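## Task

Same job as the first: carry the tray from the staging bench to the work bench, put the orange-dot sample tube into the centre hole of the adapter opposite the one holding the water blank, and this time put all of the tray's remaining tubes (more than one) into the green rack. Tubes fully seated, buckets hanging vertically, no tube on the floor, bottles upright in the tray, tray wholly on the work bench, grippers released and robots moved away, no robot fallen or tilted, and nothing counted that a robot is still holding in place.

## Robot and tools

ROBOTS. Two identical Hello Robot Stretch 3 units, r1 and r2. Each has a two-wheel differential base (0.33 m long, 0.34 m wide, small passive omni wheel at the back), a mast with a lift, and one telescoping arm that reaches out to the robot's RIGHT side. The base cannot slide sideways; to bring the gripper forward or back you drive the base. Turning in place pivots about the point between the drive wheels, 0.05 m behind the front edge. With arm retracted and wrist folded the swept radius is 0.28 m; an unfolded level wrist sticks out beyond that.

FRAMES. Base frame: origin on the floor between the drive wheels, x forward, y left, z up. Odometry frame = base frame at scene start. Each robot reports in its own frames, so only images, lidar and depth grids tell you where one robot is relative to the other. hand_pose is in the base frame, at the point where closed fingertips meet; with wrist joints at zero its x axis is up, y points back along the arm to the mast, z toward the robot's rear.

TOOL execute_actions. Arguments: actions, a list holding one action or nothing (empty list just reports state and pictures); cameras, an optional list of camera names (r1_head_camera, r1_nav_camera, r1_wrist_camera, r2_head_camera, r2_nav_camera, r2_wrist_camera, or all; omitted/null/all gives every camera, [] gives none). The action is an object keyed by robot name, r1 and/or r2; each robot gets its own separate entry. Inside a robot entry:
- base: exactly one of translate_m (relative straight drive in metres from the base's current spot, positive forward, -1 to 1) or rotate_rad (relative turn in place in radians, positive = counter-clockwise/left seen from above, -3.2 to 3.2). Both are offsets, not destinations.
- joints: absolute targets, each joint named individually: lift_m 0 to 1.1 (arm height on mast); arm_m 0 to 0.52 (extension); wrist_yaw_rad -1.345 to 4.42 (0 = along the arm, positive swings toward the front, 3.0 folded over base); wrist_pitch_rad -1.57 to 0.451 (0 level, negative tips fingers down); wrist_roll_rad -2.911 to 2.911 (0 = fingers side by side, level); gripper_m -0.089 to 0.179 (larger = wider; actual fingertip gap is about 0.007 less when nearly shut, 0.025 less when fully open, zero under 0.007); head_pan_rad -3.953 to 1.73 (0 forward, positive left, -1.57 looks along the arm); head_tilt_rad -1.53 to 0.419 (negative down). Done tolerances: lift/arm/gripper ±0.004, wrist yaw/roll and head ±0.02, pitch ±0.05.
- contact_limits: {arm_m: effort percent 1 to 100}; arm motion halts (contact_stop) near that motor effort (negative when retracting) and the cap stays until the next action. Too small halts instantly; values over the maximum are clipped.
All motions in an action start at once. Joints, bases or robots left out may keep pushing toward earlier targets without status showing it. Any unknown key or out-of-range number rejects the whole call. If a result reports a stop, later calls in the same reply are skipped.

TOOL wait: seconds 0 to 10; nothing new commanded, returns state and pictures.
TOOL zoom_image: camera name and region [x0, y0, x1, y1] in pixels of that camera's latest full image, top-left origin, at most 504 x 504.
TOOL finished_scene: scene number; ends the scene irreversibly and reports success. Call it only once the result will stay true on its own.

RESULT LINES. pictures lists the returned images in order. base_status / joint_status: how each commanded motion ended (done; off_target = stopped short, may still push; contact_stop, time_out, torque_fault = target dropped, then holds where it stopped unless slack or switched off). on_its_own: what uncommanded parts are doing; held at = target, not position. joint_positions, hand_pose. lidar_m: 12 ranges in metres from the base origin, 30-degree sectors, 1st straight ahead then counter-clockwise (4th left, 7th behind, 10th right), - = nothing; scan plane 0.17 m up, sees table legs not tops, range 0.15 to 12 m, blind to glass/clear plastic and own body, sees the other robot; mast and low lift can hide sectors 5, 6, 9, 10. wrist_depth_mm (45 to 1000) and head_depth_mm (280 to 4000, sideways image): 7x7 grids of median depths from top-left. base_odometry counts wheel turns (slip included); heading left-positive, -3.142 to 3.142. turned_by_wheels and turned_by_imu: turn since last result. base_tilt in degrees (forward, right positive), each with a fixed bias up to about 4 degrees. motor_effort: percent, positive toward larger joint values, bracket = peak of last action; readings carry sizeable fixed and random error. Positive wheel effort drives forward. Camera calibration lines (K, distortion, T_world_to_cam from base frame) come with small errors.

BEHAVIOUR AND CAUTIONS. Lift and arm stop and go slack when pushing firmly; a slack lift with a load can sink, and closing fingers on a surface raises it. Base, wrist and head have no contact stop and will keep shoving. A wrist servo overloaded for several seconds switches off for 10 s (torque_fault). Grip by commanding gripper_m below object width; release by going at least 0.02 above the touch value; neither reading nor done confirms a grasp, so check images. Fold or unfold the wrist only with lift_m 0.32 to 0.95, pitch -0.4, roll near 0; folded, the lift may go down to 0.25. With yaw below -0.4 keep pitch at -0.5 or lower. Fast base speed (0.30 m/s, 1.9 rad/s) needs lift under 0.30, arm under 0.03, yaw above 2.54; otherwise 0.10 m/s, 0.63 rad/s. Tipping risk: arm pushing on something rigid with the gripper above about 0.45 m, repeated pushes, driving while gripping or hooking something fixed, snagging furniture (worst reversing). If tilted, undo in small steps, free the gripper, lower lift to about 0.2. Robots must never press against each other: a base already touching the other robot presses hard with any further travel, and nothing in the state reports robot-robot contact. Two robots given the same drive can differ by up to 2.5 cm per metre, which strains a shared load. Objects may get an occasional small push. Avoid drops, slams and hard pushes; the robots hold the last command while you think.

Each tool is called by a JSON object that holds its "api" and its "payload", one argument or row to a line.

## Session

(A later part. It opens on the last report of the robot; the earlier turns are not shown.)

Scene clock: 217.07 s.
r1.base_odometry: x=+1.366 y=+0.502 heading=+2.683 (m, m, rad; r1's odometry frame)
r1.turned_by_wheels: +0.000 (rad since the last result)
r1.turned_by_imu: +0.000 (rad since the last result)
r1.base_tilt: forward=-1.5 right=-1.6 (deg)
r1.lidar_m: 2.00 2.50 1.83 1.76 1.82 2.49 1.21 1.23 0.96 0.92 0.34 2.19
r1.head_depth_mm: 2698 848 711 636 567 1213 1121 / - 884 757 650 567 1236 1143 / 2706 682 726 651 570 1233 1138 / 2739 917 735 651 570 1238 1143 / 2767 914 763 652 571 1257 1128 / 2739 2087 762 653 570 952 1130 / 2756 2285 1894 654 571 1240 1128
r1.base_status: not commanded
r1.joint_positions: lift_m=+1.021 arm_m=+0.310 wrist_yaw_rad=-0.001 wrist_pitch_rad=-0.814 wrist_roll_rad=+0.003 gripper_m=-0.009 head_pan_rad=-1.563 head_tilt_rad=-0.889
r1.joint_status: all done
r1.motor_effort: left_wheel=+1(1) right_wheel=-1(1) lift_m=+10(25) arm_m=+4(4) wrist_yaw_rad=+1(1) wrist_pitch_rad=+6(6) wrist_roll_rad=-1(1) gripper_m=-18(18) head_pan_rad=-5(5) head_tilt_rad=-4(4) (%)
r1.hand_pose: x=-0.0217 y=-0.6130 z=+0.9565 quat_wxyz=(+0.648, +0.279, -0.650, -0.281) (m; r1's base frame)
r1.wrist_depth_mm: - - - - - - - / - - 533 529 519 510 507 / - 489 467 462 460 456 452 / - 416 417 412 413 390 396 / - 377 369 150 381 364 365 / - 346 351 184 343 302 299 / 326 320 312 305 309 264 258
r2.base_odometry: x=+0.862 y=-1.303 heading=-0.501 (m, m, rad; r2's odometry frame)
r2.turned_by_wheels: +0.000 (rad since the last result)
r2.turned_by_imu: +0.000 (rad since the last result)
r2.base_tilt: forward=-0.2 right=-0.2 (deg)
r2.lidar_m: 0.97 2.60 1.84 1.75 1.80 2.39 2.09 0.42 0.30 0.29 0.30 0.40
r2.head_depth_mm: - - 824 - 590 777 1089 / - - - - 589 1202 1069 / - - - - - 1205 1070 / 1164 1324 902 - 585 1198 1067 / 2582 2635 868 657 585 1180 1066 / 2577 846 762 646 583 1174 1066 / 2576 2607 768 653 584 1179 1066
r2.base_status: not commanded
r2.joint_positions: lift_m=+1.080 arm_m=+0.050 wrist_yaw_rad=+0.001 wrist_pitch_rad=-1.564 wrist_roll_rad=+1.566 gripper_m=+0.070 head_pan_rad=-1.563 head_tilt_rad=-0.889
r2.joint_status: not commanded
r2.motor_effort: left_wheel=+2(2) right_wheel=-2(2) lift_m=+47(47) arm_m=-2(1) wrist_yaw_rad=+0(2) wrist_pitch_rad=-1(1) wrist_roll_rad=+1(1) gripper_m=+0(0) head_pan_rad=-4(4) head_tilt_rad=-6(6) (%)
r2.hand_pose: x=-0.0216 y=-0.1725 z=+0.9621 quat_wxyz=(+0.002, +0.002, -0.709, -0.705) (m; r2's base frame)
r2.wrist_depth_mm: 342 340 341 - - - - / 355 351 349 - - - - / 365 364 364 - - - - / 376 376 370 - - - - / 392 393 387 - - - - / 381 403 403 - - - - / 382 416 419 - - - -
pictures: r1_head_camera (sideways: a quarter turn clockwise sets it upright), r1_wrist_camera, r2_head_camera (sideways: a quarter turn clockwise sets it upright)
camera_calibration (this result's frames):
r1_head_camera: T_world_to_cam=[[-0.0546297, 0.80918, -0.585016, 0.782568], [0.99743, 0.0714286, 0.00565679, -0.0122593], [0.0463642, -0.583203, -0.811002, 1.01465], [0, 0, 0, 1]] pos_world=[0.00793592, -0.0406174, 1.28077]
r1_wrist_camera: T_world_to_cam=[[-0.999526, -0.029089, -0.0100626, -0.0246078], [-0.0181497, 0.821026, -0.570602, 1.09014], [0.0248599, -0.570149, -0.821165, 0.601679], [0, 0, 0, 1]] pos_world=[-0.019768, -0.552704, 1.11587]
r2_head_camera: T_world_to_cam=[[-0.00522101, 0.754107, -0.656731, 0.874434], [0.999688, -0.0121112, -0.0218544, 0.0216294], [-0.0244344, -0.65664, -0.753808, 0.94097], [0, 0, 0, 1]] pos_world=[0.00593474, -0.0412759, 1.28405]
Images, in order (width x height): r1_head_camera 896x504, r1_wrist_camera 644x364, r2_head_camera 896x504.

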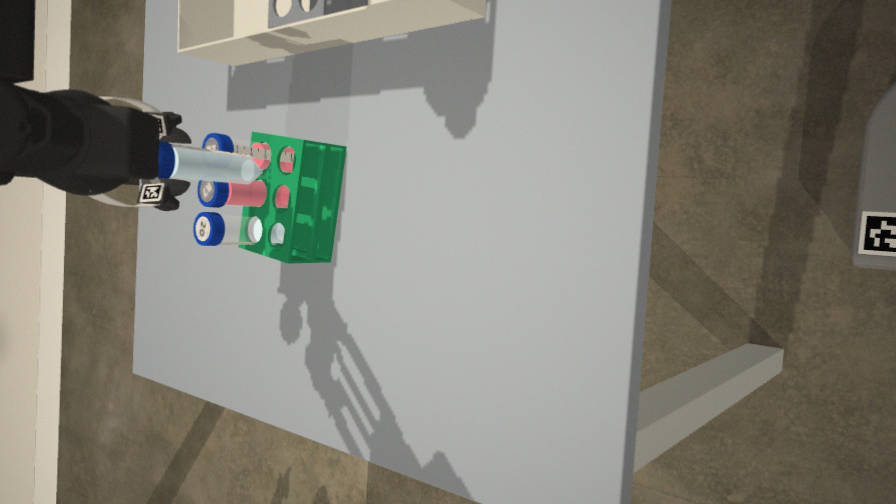

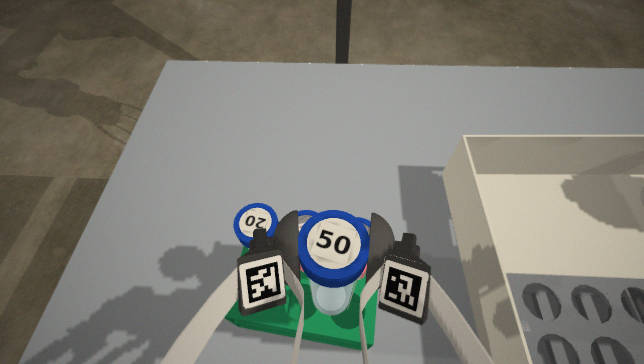

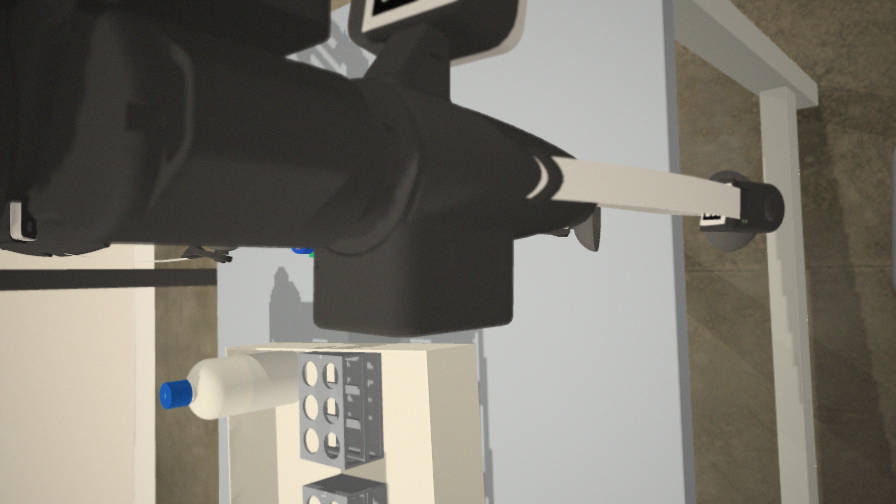

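{"api": "execute_actions", "payload": {
  "actions": [
    {"r1":{"base":{"translate_m":-0.016},"joints":{"lift_m":1.0,"arm_m":0.303}}}
  ],
  "cameras": ["r1_wrist_camera","r1_head_camera"]
}}

{"api": "zoom_image", "payload": {
  "camera": "r1_head_camera",
  "region": [140, 100, 380, 300]
}}

Scene clock: 219.30 s.
r1.base_odometry: x=+1.380 y=+0.495 heading=+2.683 (m, m, rad; r1's odometry frame)
r1.turned_by_wheels: +0.000 (rad since the last result)
r1.turned_by_imu: +0.000 (rad since the last result)
r1.base_tilt: forward=-1.5 right=-1.5 (deg)
r1.lidar_m: 2.02 2.50 1.83 1.75 1.82 2.50 1.20 1.21 0.96 0.92 0.35 2.19
r1.head_depth_mm: 2581 846 703 625 569 1210 1130 / - 885 757 650 569 1230 1145 / 2737 679 725 652 569 1234 1140 / 2715 915 735 651 570 1233 1143 / 2725 915 761 652 570 1254 1130 / 2757 942 761 655 571 1039 1131 / 2766 2290 1851 654 571 1234 1129
r1.base_status: done
r1.joint_positions: lift_m=+1.001 arm_m=+0.303 wrist_yaw_rad=-0.001 wrist_pitch_rad=-0.814 wrist_roll_rad=+0.003 gripper_m=-0.009 head_pan_rad=-1.563 head_tilt_rad=-0.889
r1.joint_status: all done
r1.motor_effort: left_wheel=+1(1) right_wheel=-1(5) lift_m=+11(12) arm_m=-4(6) wrist_yaw_rad=+0(1) wrist_pitch_rad=+6(6) wrist_roll_rad=-1(1) gripper_m=-19(17) head_pan_rad=-5(5) head_tilt_rad=-6(5) (%)
r1.hand_pose: x=-0.0217 y=-0.6067 z=+0.9364 quat_wxyz=(+0.648, +0.279, -0.650, -0.281) (m; r1's base frame)
r1.wrist_depth_mm: - - - - - - - / - 525 498 493 489 479 486 / - 447 440 435 432 369 367 / - 396 388 394 379 383 378 / - 360 298 151 352 342 346 / 334 327 314 183 323 278 268 / 301 300 295 290 296 255 246
r2.base_odometry: x=+0.862 y=-1.303 heading=-0.501 (m, m, rad; r2's odometry frame)
r2.turned_by_wheels: +0.000 (rad since the last result)
r2.turned_by_imu: +0.000 (rad since the last result)
r2.base_tilt: forward=-0.2 right=-0.3 (deg)
r2.lidar_m: 0.98 2.59 1.84 1.75 1.80 2.39 2.09 0.42 0.30 0.29 0.30 0.40
r2.head_depth_mm: - - 823 - 590 777 1092 / - - - - 589 1208 1073 / - - - - - 1199 1070 / 636 1355 872 - 586 1197 1066 / 2544 2628 869 657 587 1179 1062 / 2562 846 761 645 584 1181 1062 / 2553 2611 766 655 584 1170 1065
r2.base_status: not commanded
r2.joint_positions: lift_m=+1.080 arm_m=+0.050 wrist_yaw_rad=+0.001 wrist_pitch_rad=-1.564 wrist_roll_rad=+1.566 gripper_m=+0.070 head_pan_rad=-1.563 head_tilt_rad=-0.889
r2.joint_status: not commanded
r2.motor_effort: left_wheel=+1(2) right_wheel=-2(3) lift_m=+48(47) arm_m=-1(1) wrist_yaw_rad=-1(1) wrist_pitch_rad=-2(1) wrist_roll_rad=+1(1) gripper_m=+0(0) head_pan_rad=-4(4) head_tilt_rad=-6(6) (%)
r2.hand_pose: x=-0.0216 y=-0.1725 z=+0.9621 quat_wxyz=(+0.002, +0.002, -0.709, -0.705) (m; r2's base frame)
r2.wrist_depth_mm: 339 342 341 - - - - / 352 349 355 - - - - / 368 363 364 - - - - / 378 371 378 - - - - / 390 391 384 - - - - / 382 406 407 - - - - / 382 418 420 - - - -
pictures: r1_head_camera (sideways: a quarter turn clockwise sets it upright), r1_wrist_camera
camera_calibration (this result's frames):
r1_head_camera: T_world_to_cam=[[-0.0546007, 0.809182, -0.585016, 0.782568], [0.997432, 0.0713929, 0.0056568, -0.0122593], [0.0463434, -0.583205, -0.811002, 1.01465], [0, 0, 0, 1]] pos_world=[0.00793447, -0.0406175, 1.28077]
r1_wrist_camera: T_world_to_cam=[[-0.999526, -0.029088, -0.0100653, -0.0246227], [-0.0181495, 0.821077, -0.570529, 1.0735], [0.02486, -0.570076, -0.821216, 0.588921], [0, 0, 0, 1]] pos_world=[-0.0197681, -0.546414, 1.09585]
Images, in order (width x height): r1_head_camera 896x504, r1_wrist_camera 644x364.

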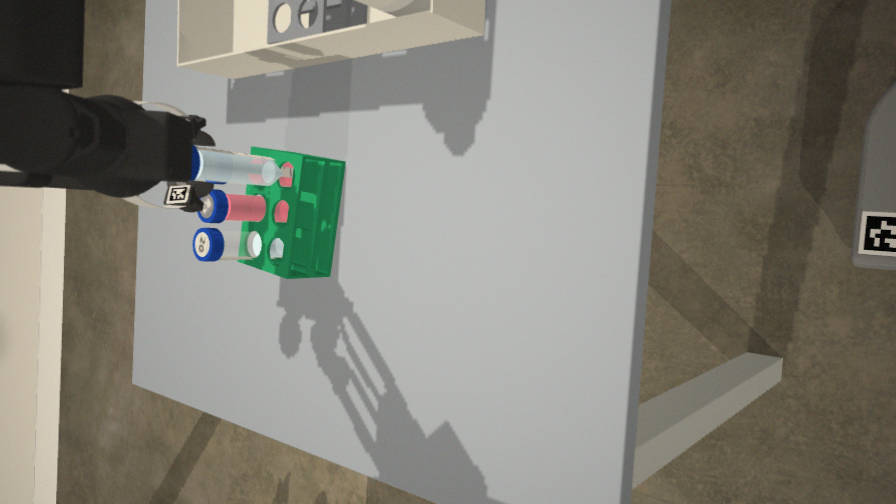

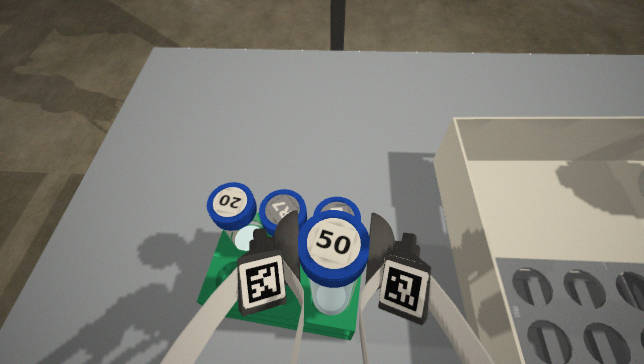

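Region (140, 100, 380, 300) of r1_head_camera's 896x504 image, scaled by 2.100, with more detail than that image has.

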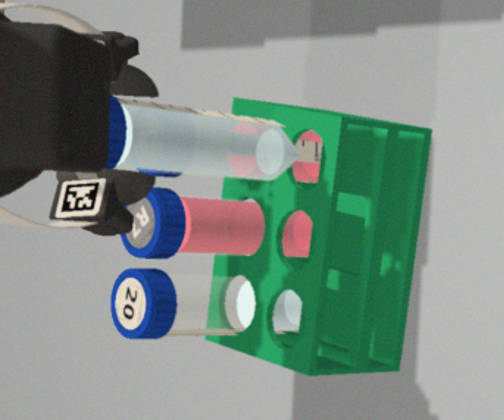

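Aligned. Lower, release, retreat.

{"api": "execute_actions", "payload": {
  "actions": [
    {"r1":{"joints":{"lift_m":0.938,"arm_m":0.301}}}
  ],
  "cameras": ["r1_head_camera"]
}}

{"api": "execute_actions", "payload": {
  "actions": [
    {"r1":{"joints":{"gripper_m":0.07}}}
  ],
  "cameras": []
}}

{"api": "execute_actions", "payload": {
  "actions": [
    {"r1":{"joints":{"arm_m":0.1,"lift_m":1.1}}}
  ],
  "cameras": ["r1_head_camera","r1_wrist_camera","r1_nav_camera"]
}}

Scene clock: 221.90 s.
r1.base_odometry: x=+1.380 y=+0.495 heading=+2.683 (m, m, rad; r1's odometry frame)
r1.turned_by_wheels: +0.000 (rad since the last result)
r1.turned_by_imu: +0.000 (rad since the last result)
r1.base_tilt: forward=-1.4 right=-1.5 (deg)
r1.lidar_m: 2.02 2.50 1.83 1.76 1.82 2.50 1.19 1.20 0.96 0.92 0.35 2.20
r1.head_depth_mm: - 824 704 624 568 1209 1128 / - 863 759 650 569 1237 1143 / 2677 - 726 651 570 1238 1140 / 2734 917 728 652 569 1229 1144 / 2753 913 763 653 570 1253 1125 / 2731 942 762 653 571 1042 1132 / 2762 2294 1854 653 572 1240 1134
r1.base_status: not commanded
r1.joint_positions: lift_m=+0.939 arm_m=+0.301 wrist_yaw_rad=+0.000 wrist_pitch_rad=-0.805 wrist_roll_rad=+0.003 gripper_m=-0.009 head_pan_rad=-1.563 head_tilt_rad=-0.889
r1.joint_status: all done
r1.motor_effort: left_wheel=+1(1) right_wheel=-1(2) lift_m=+10(11) arm_m=-4(5) wrist_yaw_rad=+0(0) wrist_pitch_rad=+2(6) wrist_roll_rad=-1(1) gripper_m=-18(18) head_pan_rad=-5(5) head_tilt_rad=-5(5) (%)
r1.hand_pose: x=-0.0216 y=-0.6065 z=+0.8759 quat_wxyz=(+0.650, +0.277, -0.651, -0.278) (m; r1's base frame)
r1.wrist_depth_mm: - 494 471 472 465 455 458 / - 411 410 404 399 313 310 / - 361 358 356 356 323 335 / 330 325 181 181 316 280 310 / 292 293 230 150 291 256 238 / 268 265 232 195 260 237 198 / 247 245 241 239 238 221 186
r2.base_odometry: x=+0.862 y=-1.303 heading=-0.501 (m, m, rad; r2's odometry frame)
r2.turned_by_wheels: +0.000 (rad since the last result)
r2.turned_by_imu: +0.000 (rad since the last result)
r2.base_tilt: forward=-0.2 right=-0.3 (deg)
r2.lidar_m: 0.97 2.59 1.84 1.75 1.80 2.39 2.09 0.42 0.31 0.29 0.30 0.39
r2.head_depth_mm: - - 825 - 591 778 1090 / - - - - 589 1203 1071 / - - - - - 1203 1070 / 654 1001 869 - 587 1201 1066 / 2559 2625 870 656 586 1178 1060 / 2585 847 763 646 584 1175 1064 / 2566 2587 764 652 584 1175 1062
r2.base_status: not commanded
r2.joint_positions: lift_m=+1.080 arm_m=+0.050 wrist_yaw_rad=+0.001 wrist_pitch_rad=-1.564 wrist_roll_rad=+1.566 gripper_m=+0.070 head_pan_rad=-1.563 head_tilt_rad=-0.889
r2.joint_status: not commanded
r2.motor_effort: left_wheel=+2(2) right_wheel=-3(2) lift_m=+47(47) arm_m=-1(1) wrist_yaw_rad=-1(0) wrist_pitch_rad=-1(1) wrist_roll_rad=+1(1) gripper_m=+0(0) head_pan_rad=-5(4) head_tilt_rad=-5(6) (%)
r2.hand_pose: x=-0.0216 y=-0.1725 z=+0.9621 quat_wxyz=(+0.002, +0.002, -0.709, -0.705) (m; r2's base frame)
r2.wrist_depth_mm: 341 338 343 - - - - / 351 352 351 - - - - / 365 361 364 - - - - / 375 379 377 - - - - / 392 395 385 - - - - / 380 402 404 - - - - / 384 418 417 - - - -
pictures: r1_head_camera (sideways: a quarter turn clockwise sets it upright)
camera_calibration (this result's frames):
r1_head_camera: T_world_to_cam=[[-0.0546005, 0.809182, -0.585016, 0.782568], [0.997432, 0.0713927, 0.00565679, -0.0122593], [0.0463432, -0.583205, -0.811002, 1.01465], [0, 0, 0, 1]] pos_world=[0.00793446, -0.0406175, 1.28077]
Images, in order (width x height): r1_head_camera 896x504.

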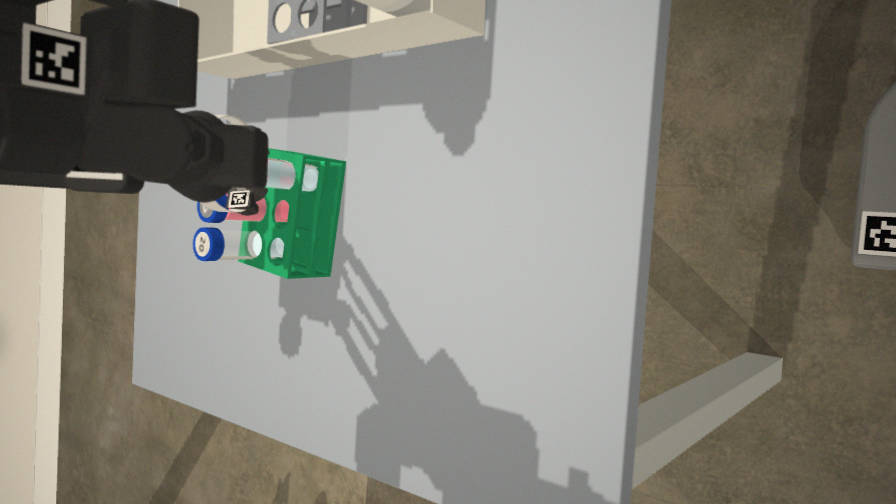

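Scene clock: 223.20 s.
r1.base_odometry: x=+1.380 y=+0.495 heading=+2.683 (m, m, rad; r1's odometry frame)
r1.turned_by_wheels: +0.000 (rad since the last result)
r1.turned_by_imu: +0.000 (rad since the last result)
r1.base_tilt: forward=-1.4 right=-1.5 (deg)
r1.lidar_m: 2.01 2.51 1.83 1.76 1.82 2.49 1.20 1.21 0.96 0.92 0.35 2.20
r1.head_depth_mm: - 825 704 625 568 1210 1128 / - - 757 650 570 1228 1141 / 2688 939 724 652 571 1233 1145 / 2724 915 726 652 570 1233 1141 / 2740 914 763 652 571 1254 1128 / 2755 945 765 655 571 1044 1132 / 2752 2271 1848 654 572 1234 1131
r1.base_status: not commanded
r1.joint_positions: lift_m=+0.939 arm_m=+0.301 wrist_yaw_rad=+0.000 wrist_pitch_rad=-0.809 wrist_roll_rad=+0.003 gripper_m=+0.070 head_pan_rad=-1.563 head_tilt_rad=-0.889
r1.joint_status: all done
r1.motor_effort: left_wheel=+0(1) right_wheel=-2(2) lift_m=+10(10) arm_m=-4(4) wrist_yaw_rad=+0(0) wrist_pitch_rad=+4(4) wrist_roll_rad=-1(1) gripper_m=+1(93) head_pan_rad=-5(5) head_tilt_rad=-4(5) (%)
r1.hand_pose: x=-0.0216 y=-0.6057 z=+0.8752 quat_wxyz=(+0.649, +0.278, -0.651, -0.279) (m; r1's base frame)
r1.wrist_depth_mm: - 484 475 461 463 454 446 / - 411 408 404 395 312 311 / - 358 357 353 354 320 337 / 329 318 183 178 316 278 307 / 292 291 227 158 291 236 239 / 267 266 - 199 263 219 197 / 244 243 242 238 240 220 184
r2.base_odometry: x=+0.862 y=-1.303 heading=-0.501 (m, m, rad; r2's odometry frame)
r2.turned_by_wheels: +0.000 (rad since the last result)
r2.turned_by_imu: +0.000 (rad since the last result)
r2.base_tilt: forward=-0.2 right=-0.3 (deg)
r2.lidar_m: 0.97 2.59 1.84 1.75 1.80 2.39 2.09 0.41 0.30 0.29 0.30 0.40
r2.head_depth_mm: - - 828 - 590 778 1096 / - - - - 590 1205 1071 / - - - - - 1207 1071 / 651 1002 870 - 587 1206 1069 / 2517 2603 868 655 585 1177 1065 / 2552 849 761 646 584 1177 1063 / 2552 2568 767 655 583 1174 1066
r2.base_status: not commanded
r2.joint_positions: lift_m=+1.080 arm_m=+0.050 wrist_yaw_rad=+0.001 wrist_pitch_rad=-1.564 wrist_roll_rad=+1.566 gripper_m=+0.070 head_pan_rad=-1.563 head_tilt_rad=-0.889
r2.joint_status: not commanded
r2.motor_effort: left_wheel=+2(2) right_wheel=-2(2) lift_m=+47(47) arm_m=-1(1) wrist_yaw_rad=-1(1) wrist_pitch_rad=-1(1) wrist_roll_rad=+1(1) gripper_m=+1(0) head_pan_rad=-4(4) head_tilt_rad=-6(6) (%)
r2.hand_pose: x=-0.0216 y=-0.1725 z=+0.9621 quat_wxyz=(+0.002, +0.002, -0.709, -0.705) (m; r2's base frame)
r2.wrist_depth_mm: 341 337 341 - - - - / 353 350 355 - - - - / 360 360 362 - - - - / 381 377 378 - - - - / 391 388 388 - - - - / 381 402 407 - - - - / 380 418 417 - - - -
pictures: none
No camera images: the call's "cameras" was empty. Leave "cameras" out to get every camera's image.

Scene clock: 225.93 s.
r1.base_odometry: x=+1.380 y=+0.495 heading=+2.683 (m, m, rad; r1's odometry frame)
r1.turned_by_wheels: +0.000 (rad since the last result)
r1.turned_by_imu: +0.000 (rad since the last result)
r1.base_tilt: forward=-1.5 right=-1.5 (deg)
r1.lidar_m: 2.02 2.51 1.83 1.76 1.82 2.49 1.20 1.21 0.96 0.92 0.35 2.20
r1.head_depth_mm: - 837 704 624 569 1215 1126 / - - 760 651 569 1228 1143 / 2695 744 722 651 570 1236 1143 / 2736 926 727 652 570 1233 1149 / 2732 915 760 652 572 1253 1131 / 2760 943 764 653 570 1042 1133 / 2745 2290 1845 654 573 1240 1130
r1.base_status: not commanded
r1.joint_positions: lift_m=+1.099 arm_m=+0.100 wrist_yaw_rad=+0.000 wrist_pitch_rad=-0.810 wrist_roll_rad=+0.002 gripper_m=+0.070 head_pan_rad=-1.563 head_tilt_rad=-0.889
r1.joint_status: all done
r1.motor_effort: left_wheel=+1(0) right_wheel=-1(1) lift_m=+29(29) arm_m=-4(3) wrist_yaw_rad=+0(0) wrist_pitch_rad=+4(4) wrist_roll_rad=+0(1) gripper_m=+0(0) head_pan_rad=-5(5) head_tilt_rad=-4(5) (%)
r1.hand_pose: x=-0.0216 y=-0.4045 z=+1.0359 quat_wxyz=(+0.649, +0.278, -0.650, -0.279) (m; r1's base frame)
r1.wrist_depth_mm: - - - - - - - / - - 666 667 639 583 465 / - - 581 469 555 563 510 / - - 519 479 491 454 443 / - 478 468 458 456 313 449 / - 430 - 426 426 292 411 / - 394 391 386 391 372 379
r2.base_odometry: x=+0.862 y=-1.303 heading=-0.501 (m, m, rad; r2's odometry frame)
r2.turned_by_wheels: +0.000 (rad since the last result)
r2.turned_by_imu: +0.000 (rad since the last result)
r2.base_tilt: forward=-0.2 right=-0.2 (deg)
r2.lidar_m: 0.97 2.59 1.84 1.75 1.80 2.39 2.08 0.42 0.30 0.29 0.30 0.40
r2.head_depth_mm: - - 826 - 591 778 1091 / - - - - 589 1206 1070 / - - - - - 1198 1073 / 2521 1382 899 - 586 1197 1068 / 2543 2615 870 657 586 1179 1070 / 2575 849 764 645 585 1177 1062 / 2568 2568 768 653 583 1175 1060
r2.base_status: not commanded
r2.joint_positions: lift_m=+1.080 arm_m=+0.050 wrist_yaw_rad=+0.001 wrist_pitch_rad=-1.564 wrist_roll_rad=+1.566 gripper_m=+0.070 head_pan_rad=-1.563 head_tilt_rad=-0.889
r2.joint_status: not commanded
r2.motor_effort: left_wheel=+2(2) right_wheel=-3(2) lift_m=+47(47) arm_m=-1(1) wrist_yaw_rad=+0(1) wrist_pitch_rad=-1(2) wrist_roll_rad=+1(1) gripper_m=+0(0) head_pan_rad=-4(4) head_tilt_rad=-5(6) (%)
r2.hand_pose: x=-0.0216 y=-0.1725 z=+0.9621 quat_wxyz=(+0.002, +0.002, -0.709, -0.705) (m; r2's base frame)
r2.wrist_depth_mm: 342 342 338 - - - - / 351 350 350 - - - - / 366 365 364 - - - - / 381 374 376 - - - - / 393 390 388 - - - - / 376 400 403 - - - - / 386 418 421 - - - -
pictures: r1_head_camera (sideways: a quarter turn clockwise sets it upright), r1_nav_camera (sideways: a quarter turn counterclockwise sets it upright), r1_wrist_camera
camera_calibration (this result's frames):
r1_head_camera: T_world_to_cam=[[-0.0545771, 0.809184, -0.585015, 0.782567], [0.997434, 0.0713638, 0.00565687, -0.0122594], [0.0463263, -0.583205, -0.811003, 1.01465], [0, 0, 0, 1]] pos_world=[0.00793328, -0.0406175, 1.28077]
r1_nav_camera: T_world_to_cam=[[0.0342828, -0.755398, 0.654369, -0.805413], [-0.998196, 0.00641299, 0.0596992, -0.013644], [-0.0492931, -0.655235, -0.753815, 0.943787], [0, 0, 0, 1]] pos_world=[0.0605145, 0.0100823, 1.23929]
r1_wrist_camera: T_world_to_cam=[[-0.999491, -0.0304793, -0.00936961, -0.0189053], [-0.0195901, 0.818786, -0.573764, 0.966613], [0.0251596, -0.573289, -0.818967, 0.782222], [0, 0, 0, 1]] pos_world=[-0.0196401, -0.343586, 1.19504]
Images, in order (width x height): r1_head_camera 896x504, r1_nav_camera 672x504, r1_wrist_camera 644x364.

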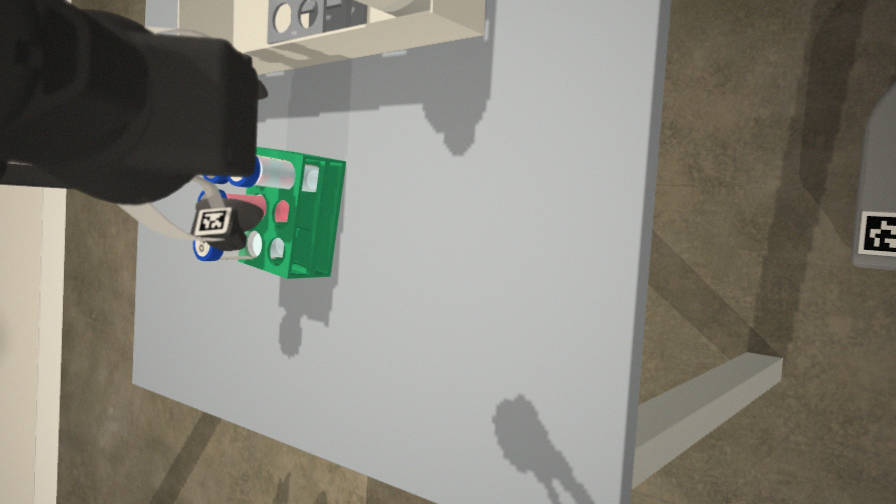

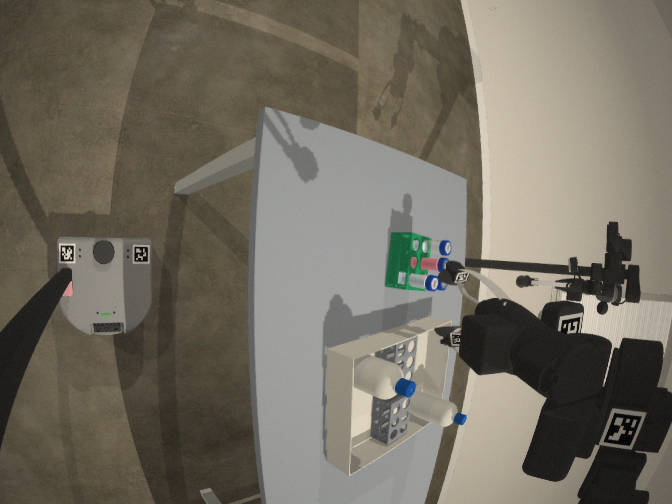

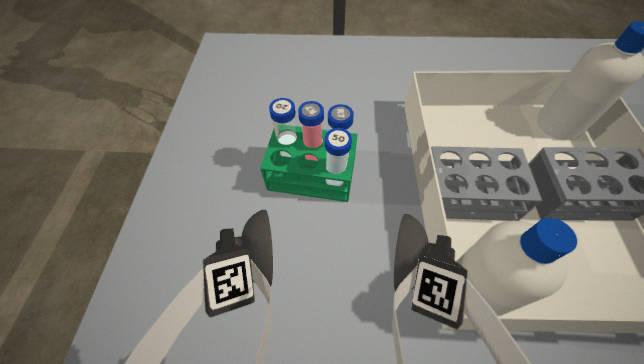

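{"api": "finished_scene", "payload": {
  "scene": 2
}}

The scene is finished: the task was done.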